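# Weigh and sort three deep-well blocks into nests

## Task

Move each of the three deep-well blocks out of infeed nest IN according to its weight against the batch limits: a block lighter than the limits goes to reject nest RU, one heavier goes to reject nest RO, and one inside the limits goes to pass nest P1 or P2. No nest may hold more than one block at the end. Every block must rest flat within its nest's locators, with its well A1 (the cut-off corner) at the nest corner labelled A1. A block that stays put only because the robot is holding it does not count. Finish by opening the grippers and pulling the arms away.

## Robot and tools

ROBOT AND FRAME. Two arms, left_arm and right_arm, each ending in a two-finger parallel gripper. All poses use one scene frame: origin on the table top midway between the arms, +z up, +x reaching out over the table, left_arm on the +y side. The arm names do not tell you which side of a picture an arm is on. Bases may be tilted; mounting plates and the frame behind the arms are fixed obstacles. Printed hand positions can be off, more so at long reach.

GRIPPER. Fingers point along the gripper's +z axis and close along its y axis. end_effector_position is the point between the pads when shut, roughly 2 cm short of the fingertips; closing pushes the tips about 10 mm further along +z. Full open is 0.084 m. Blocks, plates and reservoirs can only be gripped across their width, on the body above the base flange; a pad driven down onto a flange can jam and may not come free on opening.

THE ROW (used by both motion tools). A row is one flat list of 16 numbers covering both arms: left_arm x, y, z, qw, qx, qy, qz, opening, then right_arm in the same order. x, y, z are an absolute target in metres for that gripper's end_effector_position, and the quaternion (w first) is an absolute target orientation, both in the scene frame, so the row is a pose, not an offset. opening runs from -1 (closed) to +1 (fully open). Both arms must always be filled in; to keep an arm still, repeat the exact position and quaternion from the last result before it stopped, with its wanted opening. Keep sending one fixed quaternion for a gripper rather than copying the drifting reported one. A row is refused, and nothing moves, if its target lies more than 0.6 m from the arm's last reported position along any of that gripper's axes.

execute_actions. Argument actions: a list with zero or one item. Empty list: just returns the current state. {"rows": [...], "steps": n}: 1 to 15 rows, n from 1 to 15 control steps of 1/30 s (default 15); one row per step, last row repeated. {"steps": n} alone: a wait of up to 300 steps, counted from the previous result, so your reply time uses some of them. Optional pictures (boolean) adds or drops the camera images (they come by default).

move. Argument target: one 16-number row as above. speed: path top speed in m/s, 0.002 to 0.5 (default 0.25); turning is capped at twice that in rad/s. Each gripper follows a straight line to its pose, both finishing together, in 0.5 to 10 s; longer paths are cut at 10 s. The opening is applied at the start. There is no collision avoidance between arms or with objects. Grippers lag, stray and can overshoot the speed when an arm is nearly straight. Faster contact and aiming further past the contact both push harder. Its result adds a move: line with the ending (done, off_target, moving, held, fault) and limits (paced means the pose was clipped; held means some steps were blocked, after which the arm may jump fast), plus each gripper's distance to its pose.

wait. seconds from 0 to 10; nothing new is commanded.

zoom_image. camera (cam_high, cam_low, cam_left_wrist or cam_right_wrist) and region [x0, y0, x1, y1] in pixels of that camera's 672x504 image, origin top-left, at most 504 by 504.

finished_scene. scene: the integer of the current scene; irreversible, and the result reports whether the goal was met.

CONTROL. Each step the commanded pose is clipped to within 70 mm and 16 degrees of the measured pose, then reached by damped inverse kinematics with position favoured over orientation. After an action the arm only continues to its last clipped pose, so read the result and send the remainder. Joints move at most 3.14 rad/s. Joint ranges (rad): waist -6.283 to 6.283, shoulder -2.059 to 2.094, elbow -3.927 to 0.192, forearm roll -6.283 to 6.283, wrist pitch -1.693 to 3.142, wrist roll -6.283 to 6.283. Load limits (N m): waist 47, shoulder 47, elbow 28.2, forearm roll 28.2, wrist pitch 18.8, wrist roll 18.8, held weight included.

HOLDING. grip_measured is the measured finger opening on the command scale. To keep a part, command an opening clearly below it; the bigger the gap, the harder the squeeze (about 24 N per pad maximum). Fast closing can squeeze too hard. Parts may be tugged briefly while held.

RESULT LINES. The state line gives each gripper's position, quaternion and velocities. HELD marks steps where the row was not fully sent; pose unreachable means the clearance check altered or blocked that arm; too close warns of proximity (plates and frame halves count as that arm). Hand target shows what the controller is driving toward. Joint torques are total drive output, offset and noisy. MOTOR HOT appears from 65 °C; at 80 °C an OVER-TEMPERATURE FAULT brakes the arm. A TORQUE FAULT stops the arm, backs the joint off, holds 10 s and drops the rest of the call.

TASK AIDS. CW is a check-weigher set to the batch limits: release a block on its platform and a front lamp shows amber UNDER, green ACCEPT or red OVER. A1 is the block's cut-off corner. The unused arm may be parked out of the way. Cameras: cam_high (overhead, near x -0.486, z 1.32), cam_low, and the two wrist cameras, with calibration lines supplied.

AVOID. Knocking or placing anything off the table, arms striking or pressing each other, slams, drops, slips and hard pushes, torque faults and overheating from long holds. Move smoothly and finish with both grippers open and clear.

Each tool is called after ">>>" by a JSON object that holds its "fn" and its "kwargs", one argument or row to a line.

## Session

>>> {"fn": "execute_actions", "kwargs": {
  "actions": []
}}

Scene clock: 0.00 s of 12600.00 s.
left_arm: end_effector_position=(-0.0470, +0.4861, +0.3005) grip_measured=+1.00 end_effector_quat_wxyz=(+0.548, -0.139, +0.764, +0.310) end_effector_velocity=(-0.000, -0.000, +0.000) end_effector_angular_velocity=(+0.001, +0.001, +0.001) | right_arm: end_effector_position=(+0.4913, +0.0766, +0.1862) grip_measured=+1.00 end_effector_quat_wxyz=(-0.123, -0.672, +0.728, -0.059) end_effector_velocity=(+0.000, -0.001, -0.001) end_effector_angular_velocity=(-0.003, +0.002, +0.001)
Joint positions: left_arm=[ 2.882  0.819 -0.829 -0.907  2.251  0.528  0.084] | right_arm=[ 0.886  1.302 -2.162 -0.883  1.558 -3.28   0.084]
Joint velocities: left_arm=[ 0.001 -0.     0.    -0.    -0.     0.    -0.   ] | right_arm=[-0.002 -0.     0.     0.     0.002 -0.002  0.   ]
Joint torques (N m, as the arm reports them, + toward a larger angle): no reading
Motor temperatures (°C, as the motors report them): left_arm=[28 30 33 29 35 34] | right_arm=[28 34 34 33 35 33]
Hand target (left_arm): -0.047, +0.486, +0.301; +0.548, -0.139, +0.764, +0.310
Hand target (right_arm): +0.491, +0.077, +0.186; +0.123, +0.672, -0.728, +0.059
camera_calibration (this result's frames):
cam_left_wrist: T_world_to_cam=[[-0.5617, 0.765503, 0.313844, -0.466088], [0.361788, -0.113882, 0.925278, -0.141184], [0.744045, 0.633274, -0.212983, -0.0777921], [0, 0, 0, 1]] pos_world=[-0.152842, 0.389977, 0.260345]
cam_right_wrist: T_world_to_cam=[[-0.99285, 0.0564439, 0.105178, 0.493267], [0.0277547, 0.966149, -0.256489, 0.0307208], [-0.116095, -0.251736, -0.960808, 0.387768], [0, 0, 0, 1]] pos_world=[0.533905, 0.0400922, 0.328569]

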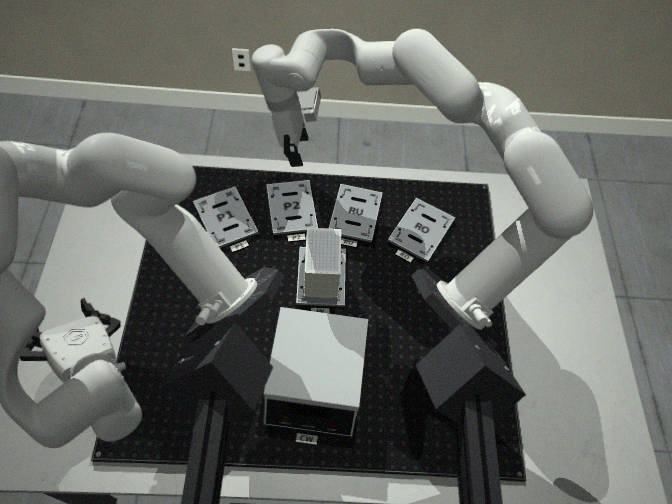

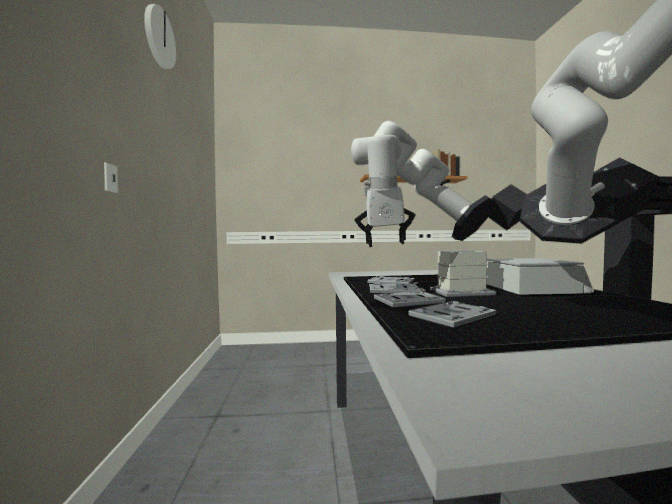

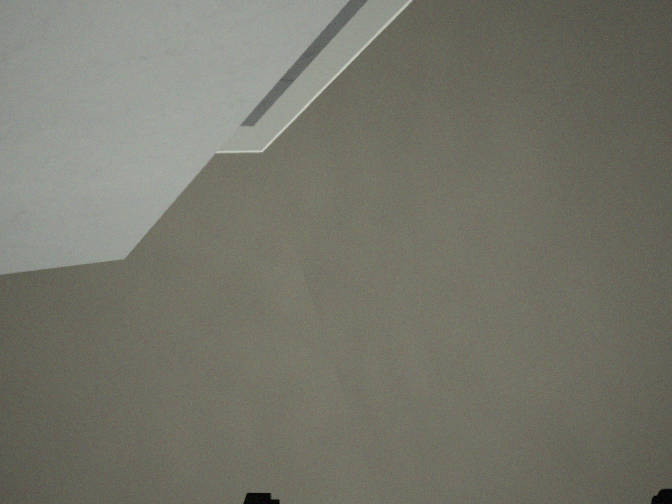

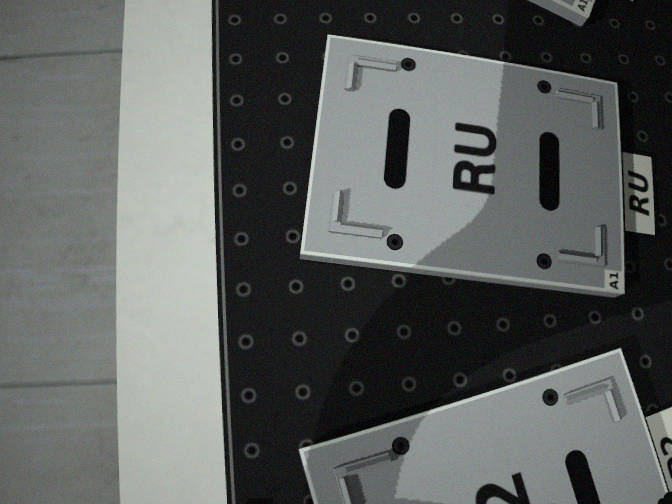

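>>> {"fn": "move", "kwargs": {
  "target": [-0.047,0.4861,0.3005,0.548,-0.139,0.764,0.310,1,0.16,0.0,0.30,0,1,0,0,1],
  "speed": 0.2
}}

Scene clock: 16.37 s of 12600.00 s.
left_arm: end_effector_position=(-0.0470, +0.4861, +0.3005) grip_measured=+1.00 end_effector_quat_wxyz=(+0.548, -0.139, +0.764, +0.310) end_effector_velocity=(+0.000, +0.000, +0.000) end_effector_angular_velocity=(-0.000, -0.003, -0.001) | right_arm: end_effector_position=(+0.1600, +0.0015, +0.3001) grip_measured=+1.00 end_effector_quat_wxyz=(-0.001, +1.000, +0.000, +0.001) end_effector_velocity=(-0.002, -0.000, +0.001) end_effector_angular_velocity=(+0.001, +0.000, +0.009)
Joint positions: left_arm=[ 2.882  0.82  -0.828 -0.907  2.252  0.528  0.084] | right_arm=[ 1.449  0.722 -0.913 -0.711  1.042 -4.198  0.084]
Joint velocities: left_arm=[-0.002  0.    -0.     0.     0.002 -0.     0.   ] | right_arm=[ 0.004 -0.001  0.003  0.003 -0.002 -0.007 -0.   ]
Joint torques (N m, as the arm reports them, + toward a larger angle): left_arm=[ 14.81 -21.4   -8.61  -0.23   1.2   -0.11] | right_arm=[  8.99 -16.67 -13.33  -0.28  -1.24  -0.5 ]
Motor temperatures (°C, as the motors report them): left_arm=[29 30 33 29 35 34] | right_arm=[29 34 35 33 35 33]
Hand target (left_arm): -0.047, +0.486, +0.301; +0.548, -0.139, +0.764, +0.310
Hand target (right_arm): +0.160, +0.001, +0.300; -0.001, +1.000, +0.000, +0.001
Off the commanded pose (left_arm): 0.000 m, 0 deg.
Off the commanded pose (right_arm): 0.001 m, 0 deg.
After step 90, 8.70 s passed at rest.
move: done
camera_calibration (this result's frames):
cam_left_wrist: T_world_to_cam=[[-0.562039, 0.765073, 0.314287, -0.466], [0.36181, -0.114281, 0.925221, -0.140961], [0.743778, 0.633722, -0.21258, -0.0781269], [0, 0, 0, 1]] pos_world=[-0.1528, 0.389925, 0.260269]
cam_right_wrist: T_world_to_cam=[[0.0381324, -0.999163, 0.014789, 0.0202548], [-0.999269, -0.0381684, -0.00216125, 0.231167], [0.00272392, -0.0146958, -0.999888, 0.432206], [0, 0, 0, 1]] pos_world=[0.229049, 0.0354127, 0.432358]

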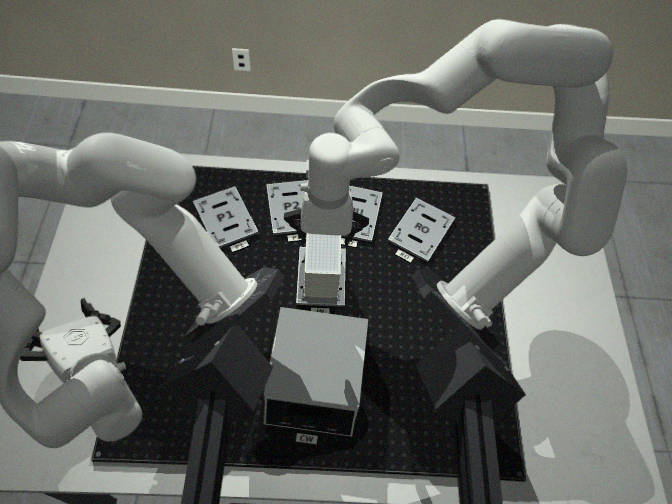

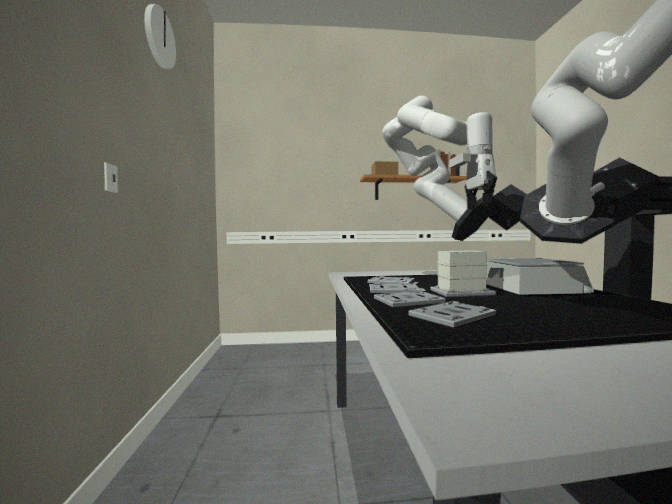

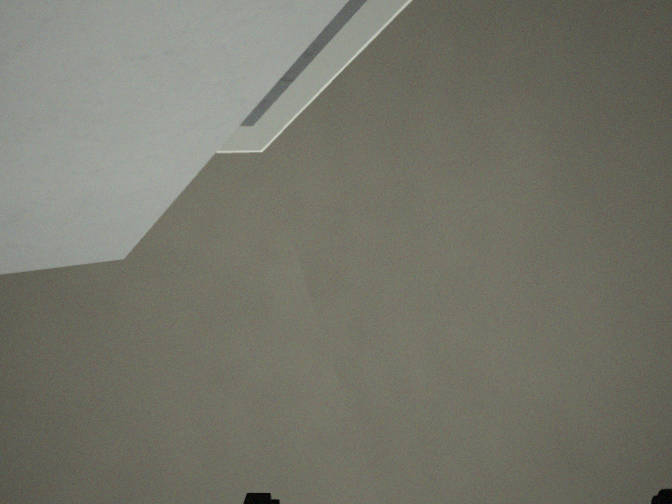

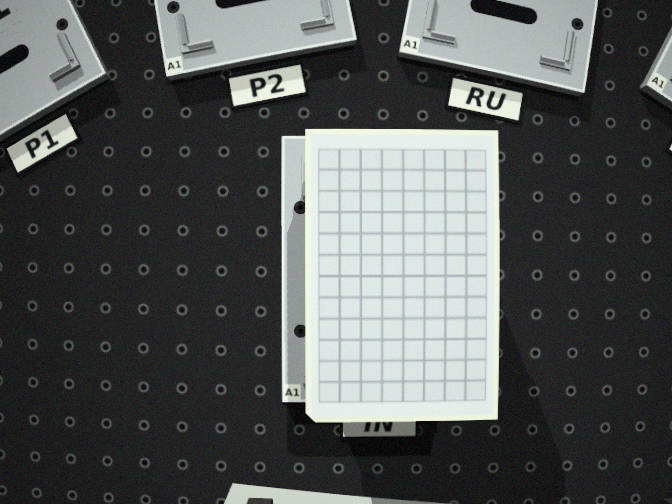

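>>> {"fn": "move", "kwargs": {
  "target": [-0.047,0.4861,0.3005,0.548,-0.139,0.764,0.310,1,0.215,0.0015,0.17,0,1,0,0,1],
  "speed": 0.12
}}

>>> {"fn": "zoom_image", "kwargs": {
  "camera": "cam_right_wrist",
  "region": [200,200,672,504]
}}

>>> {"fn": "zoom_image", "kwargs": {
  "camera": "cam_low",
  "region": [400,180,540,300]
}}

Scene clock: 39.10 s of 12600.00 s.
left_arm: end_effector_position=(-0.0470, +0.4861, +0.3005) grip_measured=+1.00 end_effector_quat_wxyz=(+0.548, -0.139, +0.764, +0.310) end_effector_velocity=(+0.000, +0.000, +0.000) end_effector_angular_velocity=(+0.001, -0.001, +0.000) | right_arm: end_effector_position=(+0.2153, +0.0016, +0.1700) grip_measured=+1.00 end_effector_quat_wxyz=(-0.000, +1.000, -0.000, +0.001) end_effector_velocity=(+0.001, +0.000, -0.002) end_effector_angular_velocity=(+0.001, -0.001, +0.001)
Joint positions: left_arm=[ 2.882  0.82  -0.828 -0.907  2.252  0.528  0.084] | right_arm=[ 1.077  0.871 -0.912 -1.142  0.921 -4.088  0.084]
Joint velocities: left_arm=[-0.001  0.     0.    -0.     0.001  0.     0.   ] | right_arm=[-0.005  0.004 -0.002 -0.008 -0.001  0.002 -0.   ]
Joint torques (N m, as the arm reports them, + toward a larger angle): left_arm=[ 14.95 -21.52  -8.52  -0.11   1.08  -0.15] | right_arm=[ 12.37 -17.47  -8.45  -0.73  -1.26  -0.16]
Motor temperatures (°C, as the motors report them): left_arm=[29 30 33 29 35 34] | right_arm=[29 34 37 33 35 33]
Hand target (left_arm): -0.047, +0.486, +0.301; +0.548, -0.139, +0.764, +0.310
Hand target (right_arm): +0.215, +0.001, +0.170; +0.000, +1.000, -0.000, +0.000
Off the commanded pose (left_arm): 0.000 m, 0 deg.
Off the commanded pose (right_arm): 0.000 m, 0 deg.
After step 90, 18.03 s passed at rest.
move: done
camera_calibration (this result's frames):
cam_left_wrist: T_world_to_cam=[[-0.562039, 0.765073, 0.314286, -0.466], [0.361809, -0.114281, 0.925221, -0.140961], [0.743779, 0.633722, -0.21258, -0.0781265], [0, 0, 0, 1]] pos_world=[-0.1528, 0.389925, 0.260269]
cam_right_wrist: T_world_to_cam=[[0.0378192, -0.99915, 0.0163921, 0.0199644], [-0.999282, -0.0378542, -0.00182696, 0.286092], [0.00244591, -0.0163112, -0.999864, 0.302024], [0, 0, 0, 1]] pos_world=[0.284393, 0.0357036, 0.302179]

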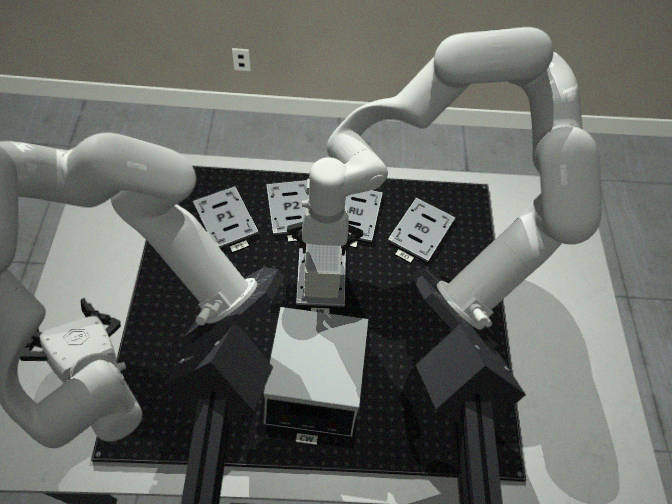

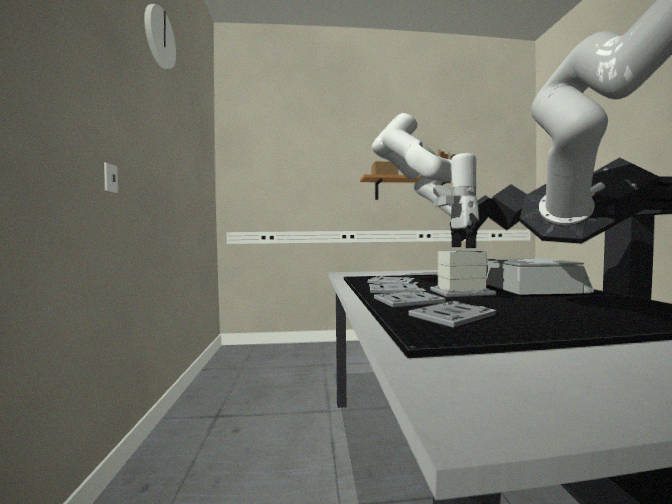

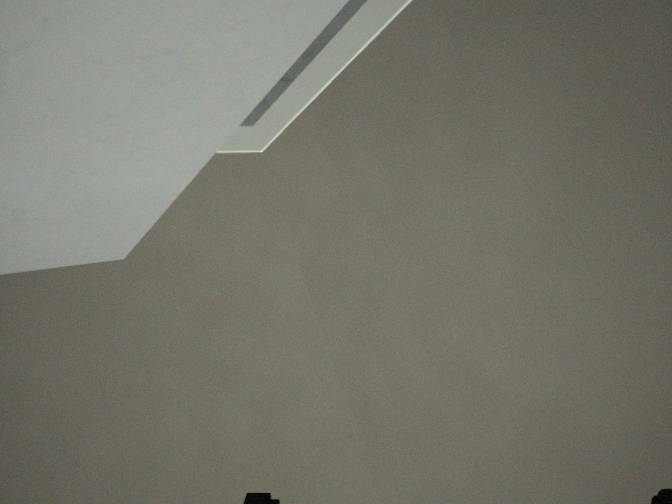

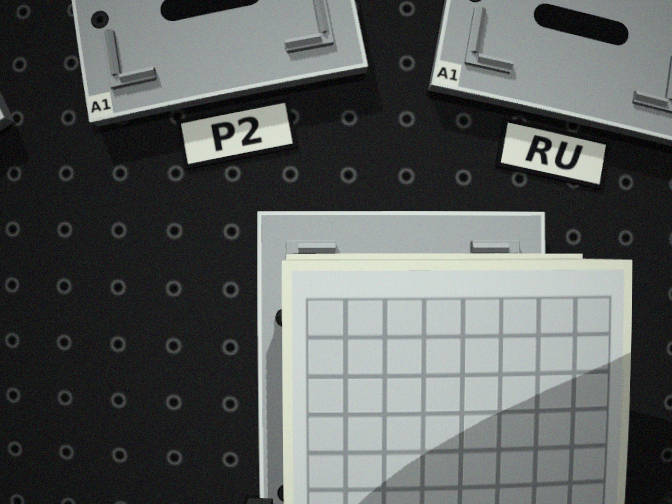

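Region (200, 200, 672, 504) of cam_right_wrist's 672x504 image, scaled by 1.068, with more detail than that image has; it fills the top 325 rows of this view, and the rest is white.

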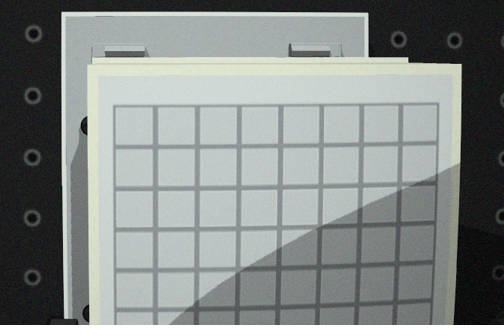

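Region (400, 180, 540, 300) of cam_low's 672x504 image, scaled by 3.600, with more detail than that image has; it fills the top 432 rows of this view, and the rest is white.

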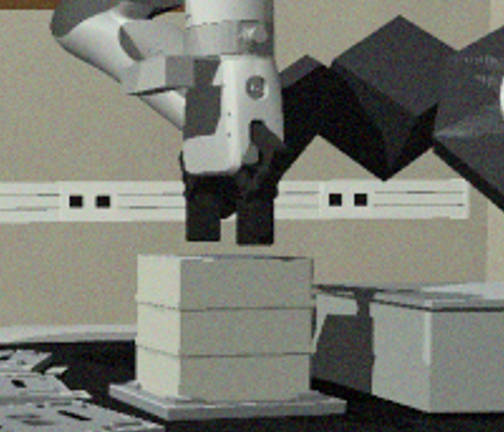

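>>> {"fn": "move", "kwargs": {
  "target": [-0.047,0.4861,0.3005,0.548,-0.139,0.764,0.310,1,0.2165,0.0019,0.163,0,1,0.009,0,1],
  "speed": 0.02
}}

>>> {"fn": "move", "kwargs": {
  "target": [-0.047,0.4861,0.3005,0.548,-0.139,0.764,0.310,1,0.2165,0.0019,0.152,0,1,0.009,0,1],
  "speed": 0.006
}}

Scene clock: 64.30 s of 12600.00 s.
left_arm: end_effector_position=(-0.0470, +0.4861, +0.3005) grip_measured=+1.00 end_effector_quat_wxyz=(+0.548, -0.139, +0.764, +0.310) end_effector_velocity=(-0.000, -0.000, -0.000) end_effector_angular_velocity=(+0.000, +0.001, +0.000) | right_arm: end_effector_position=(+0.2165, +0.0019, +0.1632) grip_measured=+1.00 end_effector_quat_wxyz=(+0.000, +1.000, +0.009, +0.000) end_effector_velocity=(+0.001, +0.001, -0.001) end_effector_angular_velocity=(+0.003, -0.001, +0.007)
Joint positions: left_arm=[ 2.882  0.82  -0.828 -0.907  2.252  0.528  0.084] | right_arm=[ 1.06   0.883 -0.917 -1.163  0.917 -4.1    0.084]
Joint velocities: left_arm=[-0.     0.     0.    -0.    -0.001  0.    -0.   ] | right_arm=[-0.003  0.003 -0.003 -0.007 -0.002 -0.004  0.   ]
Joint torques (N m, as the arm reports them, + toward a larger angle): left_arm=[ 14.61 -21.41  -8.65  -0.04   1.11   0.11] | right_arm=[ 12.16 -17.07  -7.95  -1.06  -1.16  -0.13]
Motor temperatures (°C, as the motors report them): left_arm=[29 30 33 29 35 34] | right_arm=[29 35 36 33 35 33]
Hand target (left_arm): -0.047, +0.486, +0.300; +0.548, -0.139, +0.764, +0.310
Hand target (right_arm): +0.217, +0.002, +0.163; +0.000, +1.000, +0.009, +0.000
Off the commanded pose (left_arm): 0.000 m, 0 deg.
Off the commanded pose (right_arm): 0.000 m, 0 deg.
After step 90, 21.47 s passed at rest.
move: done
camera_calibration (this result's frames):
cam_left_wrist: T_world_to_cam=[[-0.562039, 0.765073, 0.314286, -0.466], [0.361809, -0.114281, 0.925221, -0.140961], [0.743779, 0.633722, -0.21258, -0.0781264], [0, 0, 0, 1]] pos_world=[-0.1528, 0.389925, 0.260269]
cam_right_wrist: T_world_to_cam=[[0.0555205, -0.998321, 0.0164983, 0.0164834], [-0.998456, -0.0555408, -0.000776943, 0.286927], [0.00169197, -0.0164297, -0.999864, 0.295359], [0, 0, 0, 1]] pos_world=[0.285069, 0.0372445, 0.29527]

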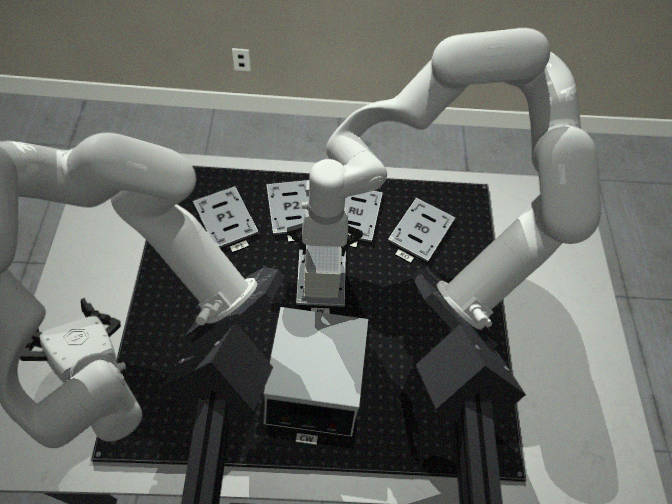

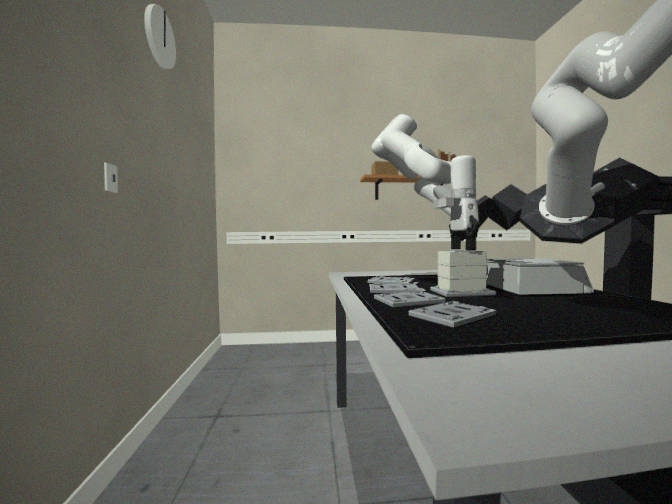

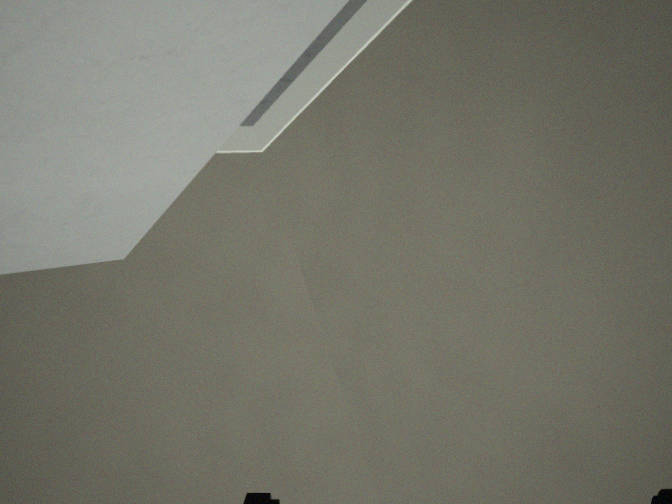

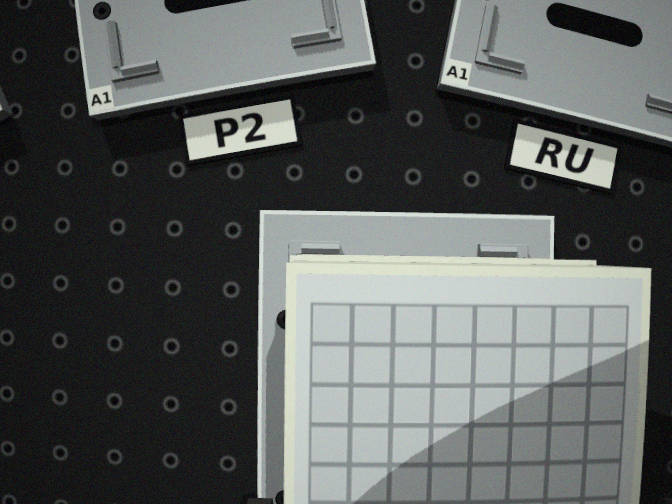

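Scene clock: 66.37 s of 12600.00 s.
left_arm: end_effector_position=(-0.0470, +0.4861, +0.3005) grip_measured=+1.00 end_effector_quat_wxyz=(+0.548, -0.139, +0.764, +0.310) end_effector_velocity=(+0.000, -0.000, -0.000) end_effector_angular_velocity=(-0.000, -0.001, -0.000) | right_arm: end_effector_position=(+0.2165, +0.0019, +0.1521) grip_measured=+1.00 end_effector_quat_wxyz=(+0.000, +1.000, +0.009, +0.000) end_effector_velocity=(-0.000, -0.000, -0.001) end_effector_angular_velocity=(-0.000, -0.001, +0.001)
Joint positions: left_arm=[ 2.882  0.82  -0.828 -0.907  2.252  0.528  0.084] | right_arm=[ 1.034  0.905 -0.925 -1.198  0.911 -4.083  0.084]
Joint velocities: left_arm=[-0.001  0.     0.     0.     0.    -0.    -0.   ] | right_arm=[-0.002  0.003 -0.001 -0.004  0.     0.002 -0.   ]
Joint torques (N m, as the arm reports them, + toward a larger angle): left_arm=[ 15.13 -21.45  -8.73  -0.56   1.15   0.07] | right_arm=[ 12.28 -17.45  -7.88  -0.91  -1.27  -0.24]
Motor temperatures (°C, as the motors report them): left_arm=[29 30 33 29 35 34] | right_arm=[29 35 36 33 35 33]
Hand target (left_arm): -0.047, +0.486, +0.301; +0.548, -0.139, +0.764, +0.310
Hand target (right_arm): +0.217, +0.002, +0.152; +0.000, +1.000, +0.009, +0.000
Off the commanded pose (left_arm): 0.000 m, 0 deg.
Off the commanded pose (right_arm): 0.000 m, 0 deg.
move: done
camera_calibration (this result's frames):
cam_left_wrist: T_world_to_cam=[[-0.562039, 0.765073, 0.314286, -0.466], [0.361809, -0.114281, 0.925221, -0.140961], [0.743778, 0.633722, -0.21258, -0.0781267], [0, 0, 0, 1]] pos_world=[-0.1528, 0.389925, 0.260269]
cam_right_wrist: T_world_to_cam=[[0.0560315, -0.998294, 0.0164358, 0.0166015], [-0.998428, -0.0560522, -0.000797603, 0.286971], [0.00171751, -0.0163653, -0.999865, 0.284296], [0, 0, 0, 1]] pos_world=[0.285102, 0.0373111, 0.284213]

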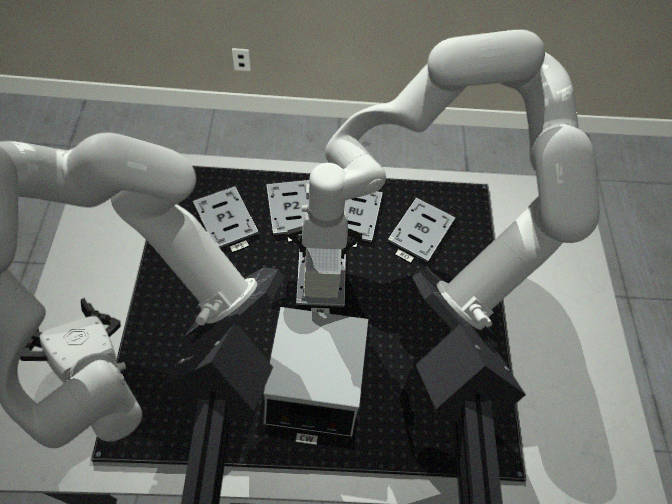

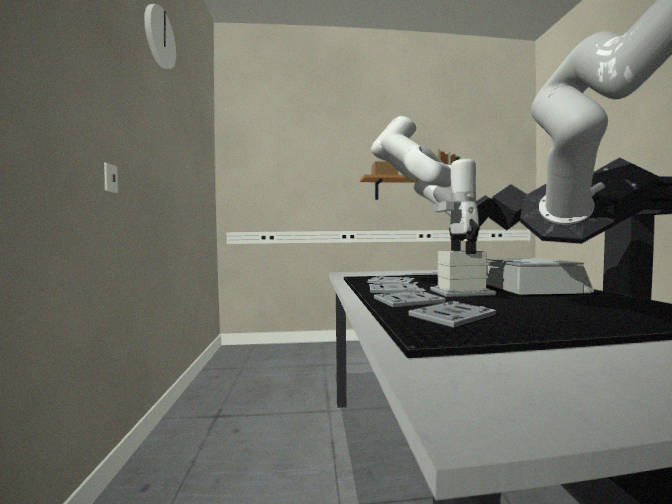

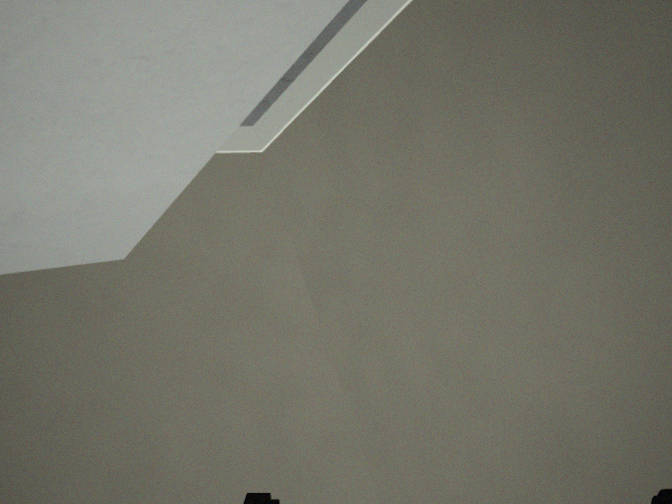

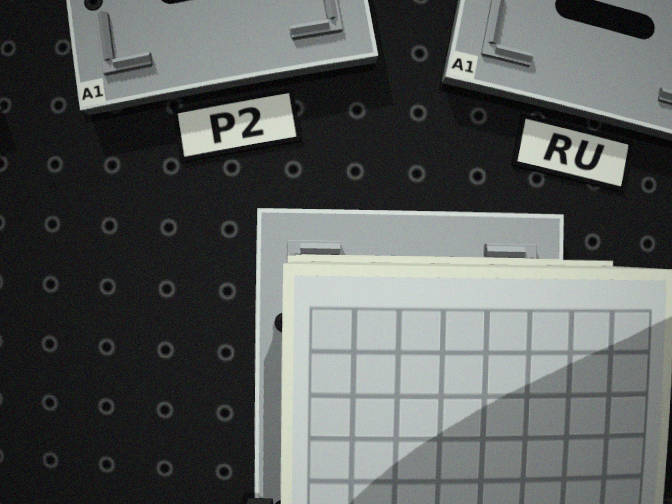

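No contact; continue.

>>> {"fn": "move", "kwargs": {
  "target": [-0.047,0.4861,0.3005,0.548,-0.139,0.764,0.310,1,0.2165,0.0019,0.134,0,1,0.009,0,1],
  "speed": 0.01
}}

>>> {"fn": "zoom_image", "kwargs": {
  "camera": "cam_low",
  "region": [400,180,540,300]
}}

>>> {"fn": "move", "kwargs": {
  "target": [-0.047,0.4861,0.3005,0.548,-0.139,0.764,0.310,1,0.2165,0.0019,0.134,0,1,0.009,0,-0.2],
  "speed": 0.01
}}

>>> {"fn": "move", "kwargs": {
  "target": [-0.047,0.4861,0.3005,0.548,-0.139,0.764,0.310,1,0.2165,0.0019,0.175,0,1,0.009,0,-0.2],
  "speed": 0.05
}}

Scene clock: 80.20 s of 12600.00 s.
left_arm: end_effector_position=(-0.0470, +0.4861, +0.3005) grip_measured=+1.00 end_effector_quat_wxyz=(+0.548, -0.139, +0.764, +0.310) end_effector_velocity=(+0.001, +0.000, -0.000) end_effector_angular_velocity=(-0.000, -0.002, -0.001) | right_arm: end_effector_position=(+0.2165, +0.0019, +0.1342) grip_measured=+1.00 end_effector_quat_wxyz=(+0.000, +1.000, +0.009, +0.000) end_effector_velocity=(+0.000, -0.000, -0.003) end_effector_angular_velocity=(-0.001, +0.002, -0.002)
Joint positions: left_arm=[ 2.882  0.82  -0.828 -0.907  2.252  0.528  0.084] | right_arm=[ 0.993  0.941 -0.939 -1.255  0.903 -4.058  0.084]
Joint velocities: left_arm=[-0.002 -0.     0.     0.001  0.001  0.    -0.   ] | right_arm=[-0.008  0.004 -0.002 -0.007 -0.001  0.003 -0.   ]
Joint torques (N m, as the arm reports them, + toward a larger angle): left_arm=[ 14.78 -21.39  -8.58  -0.19   1.2    0.01] | right_arm=[ 12.17 -17.55  -6.95  -1.17  -1.15  -0.27]
Motor temperatures (°C, as the motors report them): left_arm=[29 30 33 29 35 34] | right_arm=[29 35 35 33 35 33]
Hand target (left_arm): -0.047, +0.486, +0.300; +0.548, -0.139, +0.764, +0.310
Hand target (right_arm): +0.217, +0.002, +0.134; +0.000, +1.000, +0.009, +0.000
Off the commanded pose (left_arm): 0.000 m, 0 deg.
Off the commanded pose (right_arm): 0.000 m, 0 deg.
After step 90, 8.80 s passed at rest.
move: done
camera_calibration (this result's frames):
cam_left_wrist: T_world_to_cam=[[-0.562039, 0.765073, 0.314286, -0.466], [0.361809, -0.114281, 0.925221, -0.140961], [0.743779, 0.633722, -0.21258, -0.0781264], [0, 0, 0, 1]] pos_world=[-0.1528, 0.389925, 0.260269]
cam_right_wrist: T_world_to_cam=[[0.0560375, -0.998293, 0.016468, 0.0168818], [-0.998427, -0.0560586, -0.000820963, 0.286969], [0.00174273, -0.0163961, -0.999864, 0.26635], [0, 0, 0, 1]] pos_world=[0.285107, 0.0373072, 0.266272]

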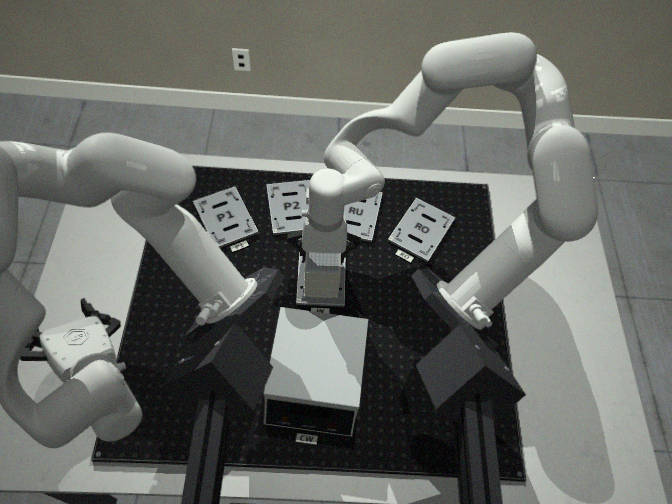

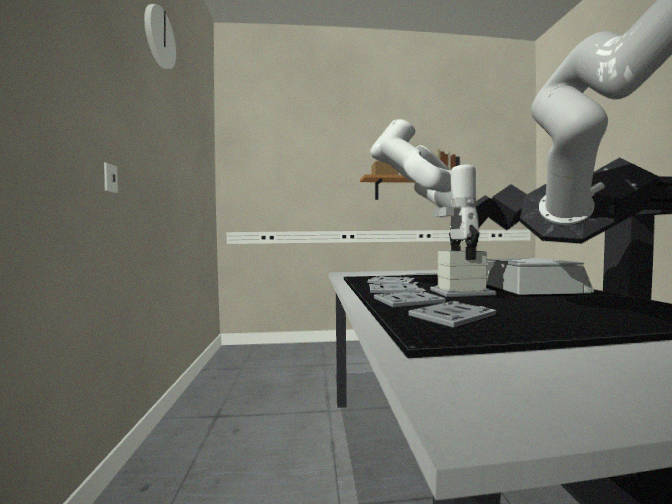

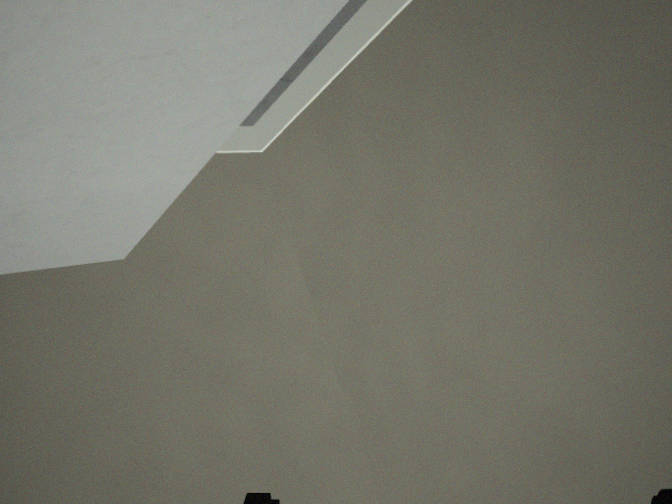

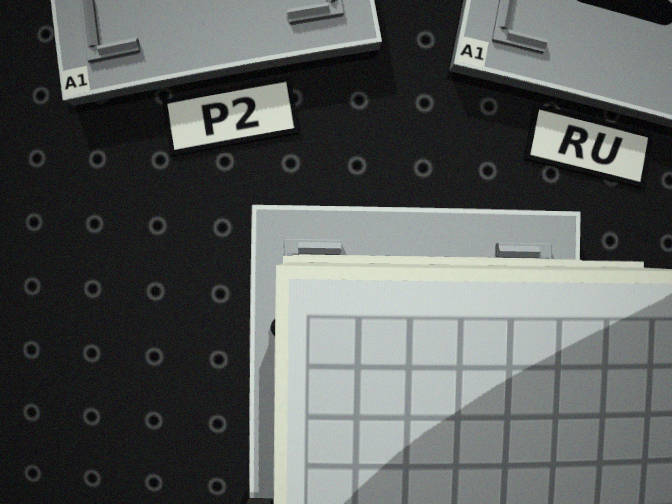

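Region (400, 180, 540, 300) of cam_low's 672x504 image, scaled by 3.600, with more detail than that image has; it fills the top 432 rows of this view, and the rest is white.

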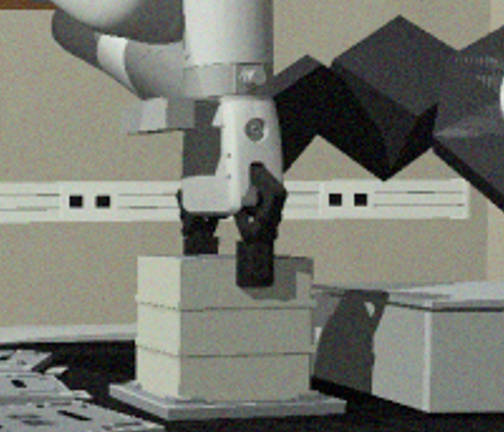

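Scene clock: 80.90 s of 12600.00 s.
left_arm: end_effector_position=(-0.0470, +0.4861, +0.3005) grip_measured=+1.00 end_effector_quat_wxyz=(+0.548, -0.139, +0.764, +0.310) end_effector_velocity=(+0.000, -0.000, -0.001) end_effector_angular_velocity=(-0.003, +0.001, -0.001) | right_arm: end_effector_position=(+0.2166, +0.0020, +0.1341) grip_measured=+0.96 end_effector_quat_wxyz=(-0.000, +1.000, +0.009, +0.000) end_effector_velocity=(-0.000, +0.000, +0.000) end_effector_angular_velocity=(+0.001, -0.001, +0.002)
Joint positions: left_arm=[ 2.882  0.82  -0.828 -0.907  2.252  0.528  0.084] | right_arm=[ 0.993  0.941 -0.939 -1.255  0.903 -4.057  0.083]
Joint velocities: left_arm=[-0.001 -0.     0.     0.    -0.003 -0.001 -0.   ] | right_arm=[ 0.     0.     0.    -0.001 -0.    -0.001  0.   ]
Joint torques (N m, as the arm reports them, + toward a larger angle): left_arm=[ 14.77 -21.49  -8.47   0.02   1.27   0.01] | right_arm=[ 11.57 -15.83  -6.48  -0.78  -1.08  -0.37]
Motor temperatures (°C, as the motors report them): left_arm=[29 30 33 29 35 34] | right_arm=[29 35 35 33 35 33]
Hand target (left_arm): -0.047, +0.486, +0.301; +0.548, -0.139, +0.764, +0.310
Hand target (right_arm): +0.217, +0.002, +0.134; +0.000, +1.000, +0.009, +0.000
Off the commanded pose (left_arm): 0.000 m, 0 deg.
Off the commanded pose (right_arm): 0.000 m, 0 deg.
move: done
camera_calibration (this result's frames):
cam_left_wrist: T_world_to_cam=[[-0.562039, 0.765073, 0.314286, -0.466], [0.361809, -0.114281, 0.925221, -0.140961], [0.743778, 0.633722, -0.21258, -0.0781265], [0, 0, 0, 1]] pos_world=[-0.1528, 0.389925, 0.260269]
cam_right_wrist: T_world_to_cam=[[0.0559287, -0.998304, 0.0161697, 0.0170324], [-0.998433, -0.0559507, -0.000908527, 0.287034], [0.00181169, -0.0160936, -0.999869, 0.266325], [0, 0, 0, 1]] pos_world=[0.285149, 0.0373493, 0.266276]

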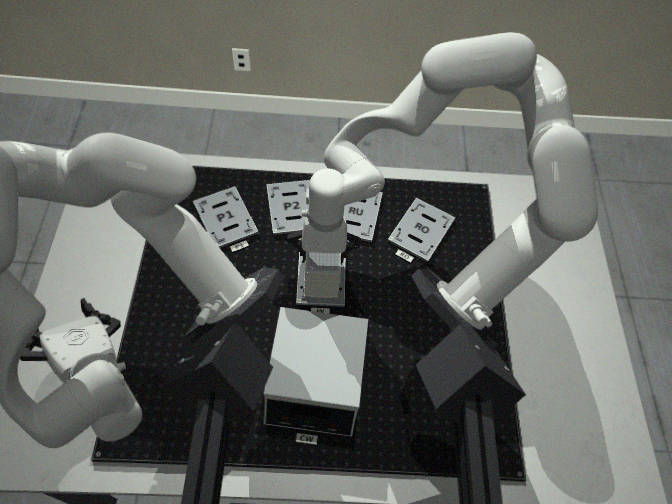

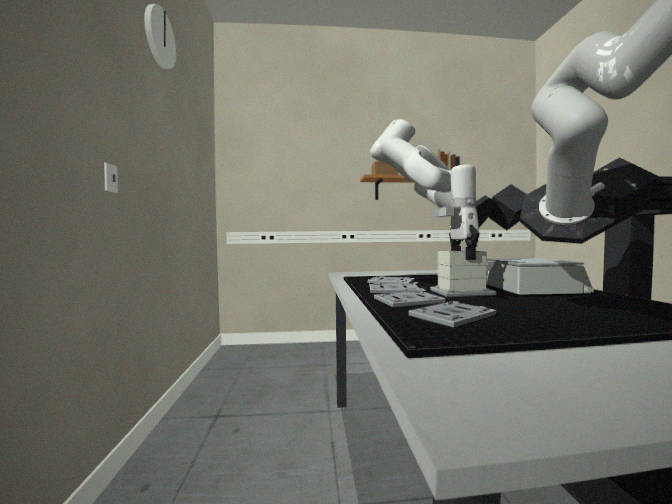

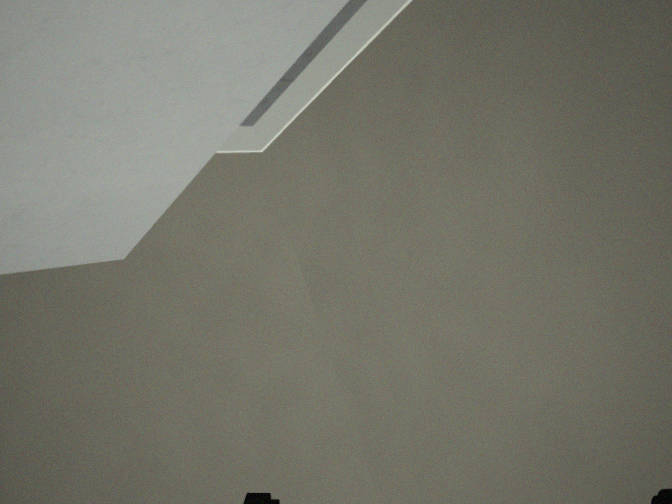

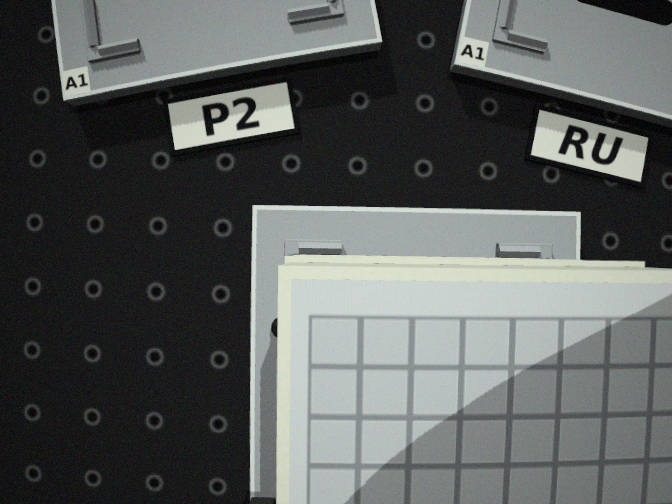

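Scene clock: 82.13 s of 12600.00 s.
left_arm: end_effector_position=(-0.0470, +0.4861, +0.3005) grip_measured=+1.00 end_effector_quat_wxyz=(+0.548, -0.139, +0.764, +0.310) end_effector_velocity=(+0.000, -0.000, -0.000) end_effector_angular_velocity=(-0.001, -0.000, -0.001) | right_arm: end_effector_position=(+0.2163, +0.0018, +0.1748) grip_measured=+0.96 end_effector_quat_wxyz=(+0.000, +1.000, +0.009, -0.000) end_effector_velocity=(-0.000, +0.000, +0.002) end_effector_angular_velocity=(+0.000, -0.001, +0.001)
Joint positions: left_arm=[ 2.882  0.82  -0.828 -0.907  2.252  0.528  0.084] | right_arm=[ 1.086  0.861 -0.911 -1.125  0.924 -4.118  0.083]
Joint velocities: left_arm=[-0.    -0.     0.     0.001 -0.001  0.    -0.   ] | right_arm=[ 0.006 -0.003  0.001  0.007  0.002 -0.004 -0.   ]
Joint torques (N m, as the arm reports them, + toward a larger angle): left_arm=[ 14.77 -21.88  -8.62  -0.16   1.15   0.01] | right_arm=[ 12.   -17.93  -9.38  -0.55  -1.35  -0.18]
Motor temperatures (°C, as the motors report them): left_arm=[29 30 33 29 35 34] | right_arm=[29 35 35 33 35 33]
Hand target (left_arm): -0.047, +0.486, +0.300; +0.548, -0.139, +0.764, +0.310
Hand target (right_arm): +0.216, +0.002, +0.175; -0.000, +1.000, +0.009, -0.000
Off the commanded pose (left_arm): 0.000 m, 0 deg.
Off the commanded pose (right_arm): 0.000 m, 0 deg.
move: done
camera_calibration (this result's frames):
cam_left_wrist: T_world_to_cam=[[-0.562039, 0.765073, 0.314286, -0.466], [0.361809, -0.114281, 0.925221, -0.140961], [0.743778, 0.633722, -0.21258, -0.0781265], [0, 0, 0, 1]] pos_world=[-0.1528, 0.389925, 0.260269]
cam_right_wrist: T_world_to_cam=[[0.0562084, -0.998282, 0.016566, 0.0160787], [-0.998418, -0.0562222, -0.000369875, 0.286714], [0.00130062, -0.016519, -0.999863, 0.307116], [0, 0, 0, 1]] pos_world=[0.284957, 0.037244, 0.306914]

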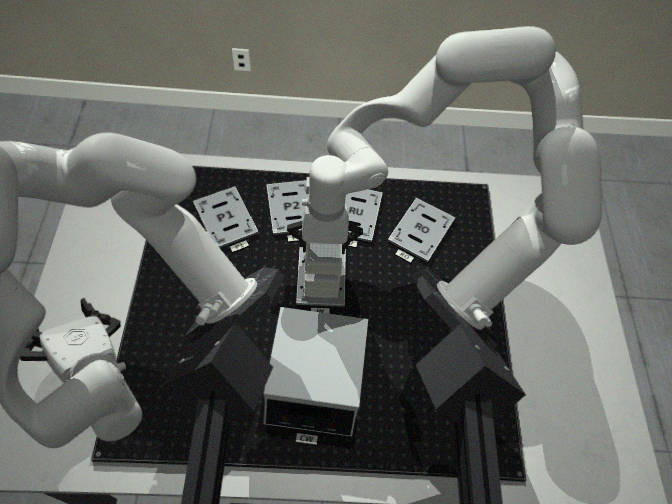

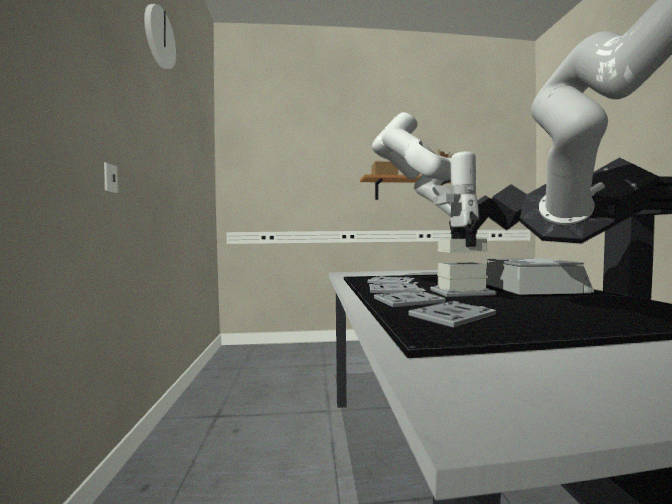

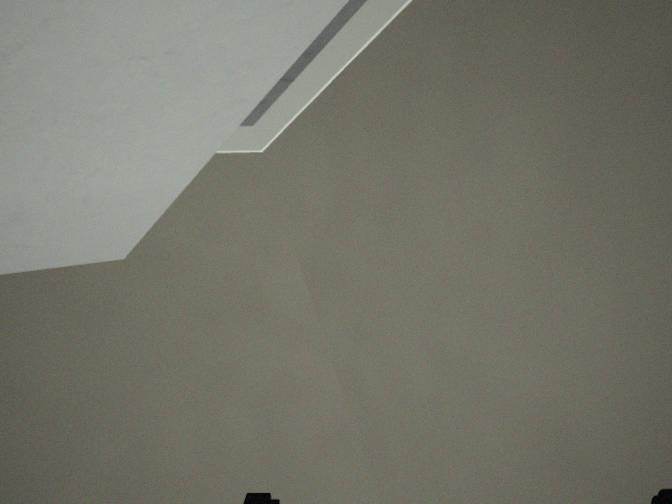

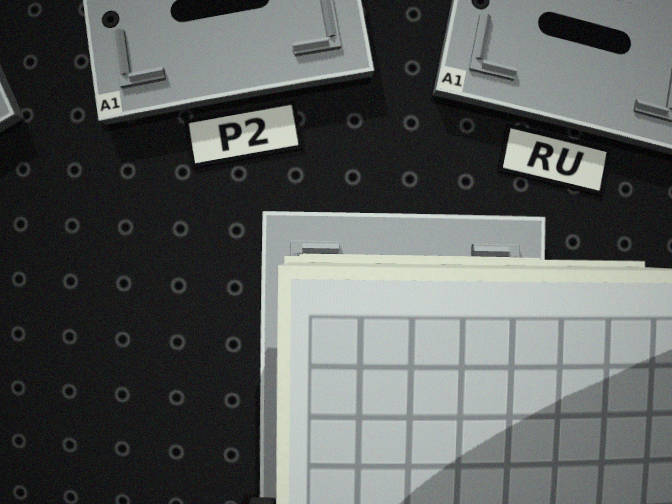

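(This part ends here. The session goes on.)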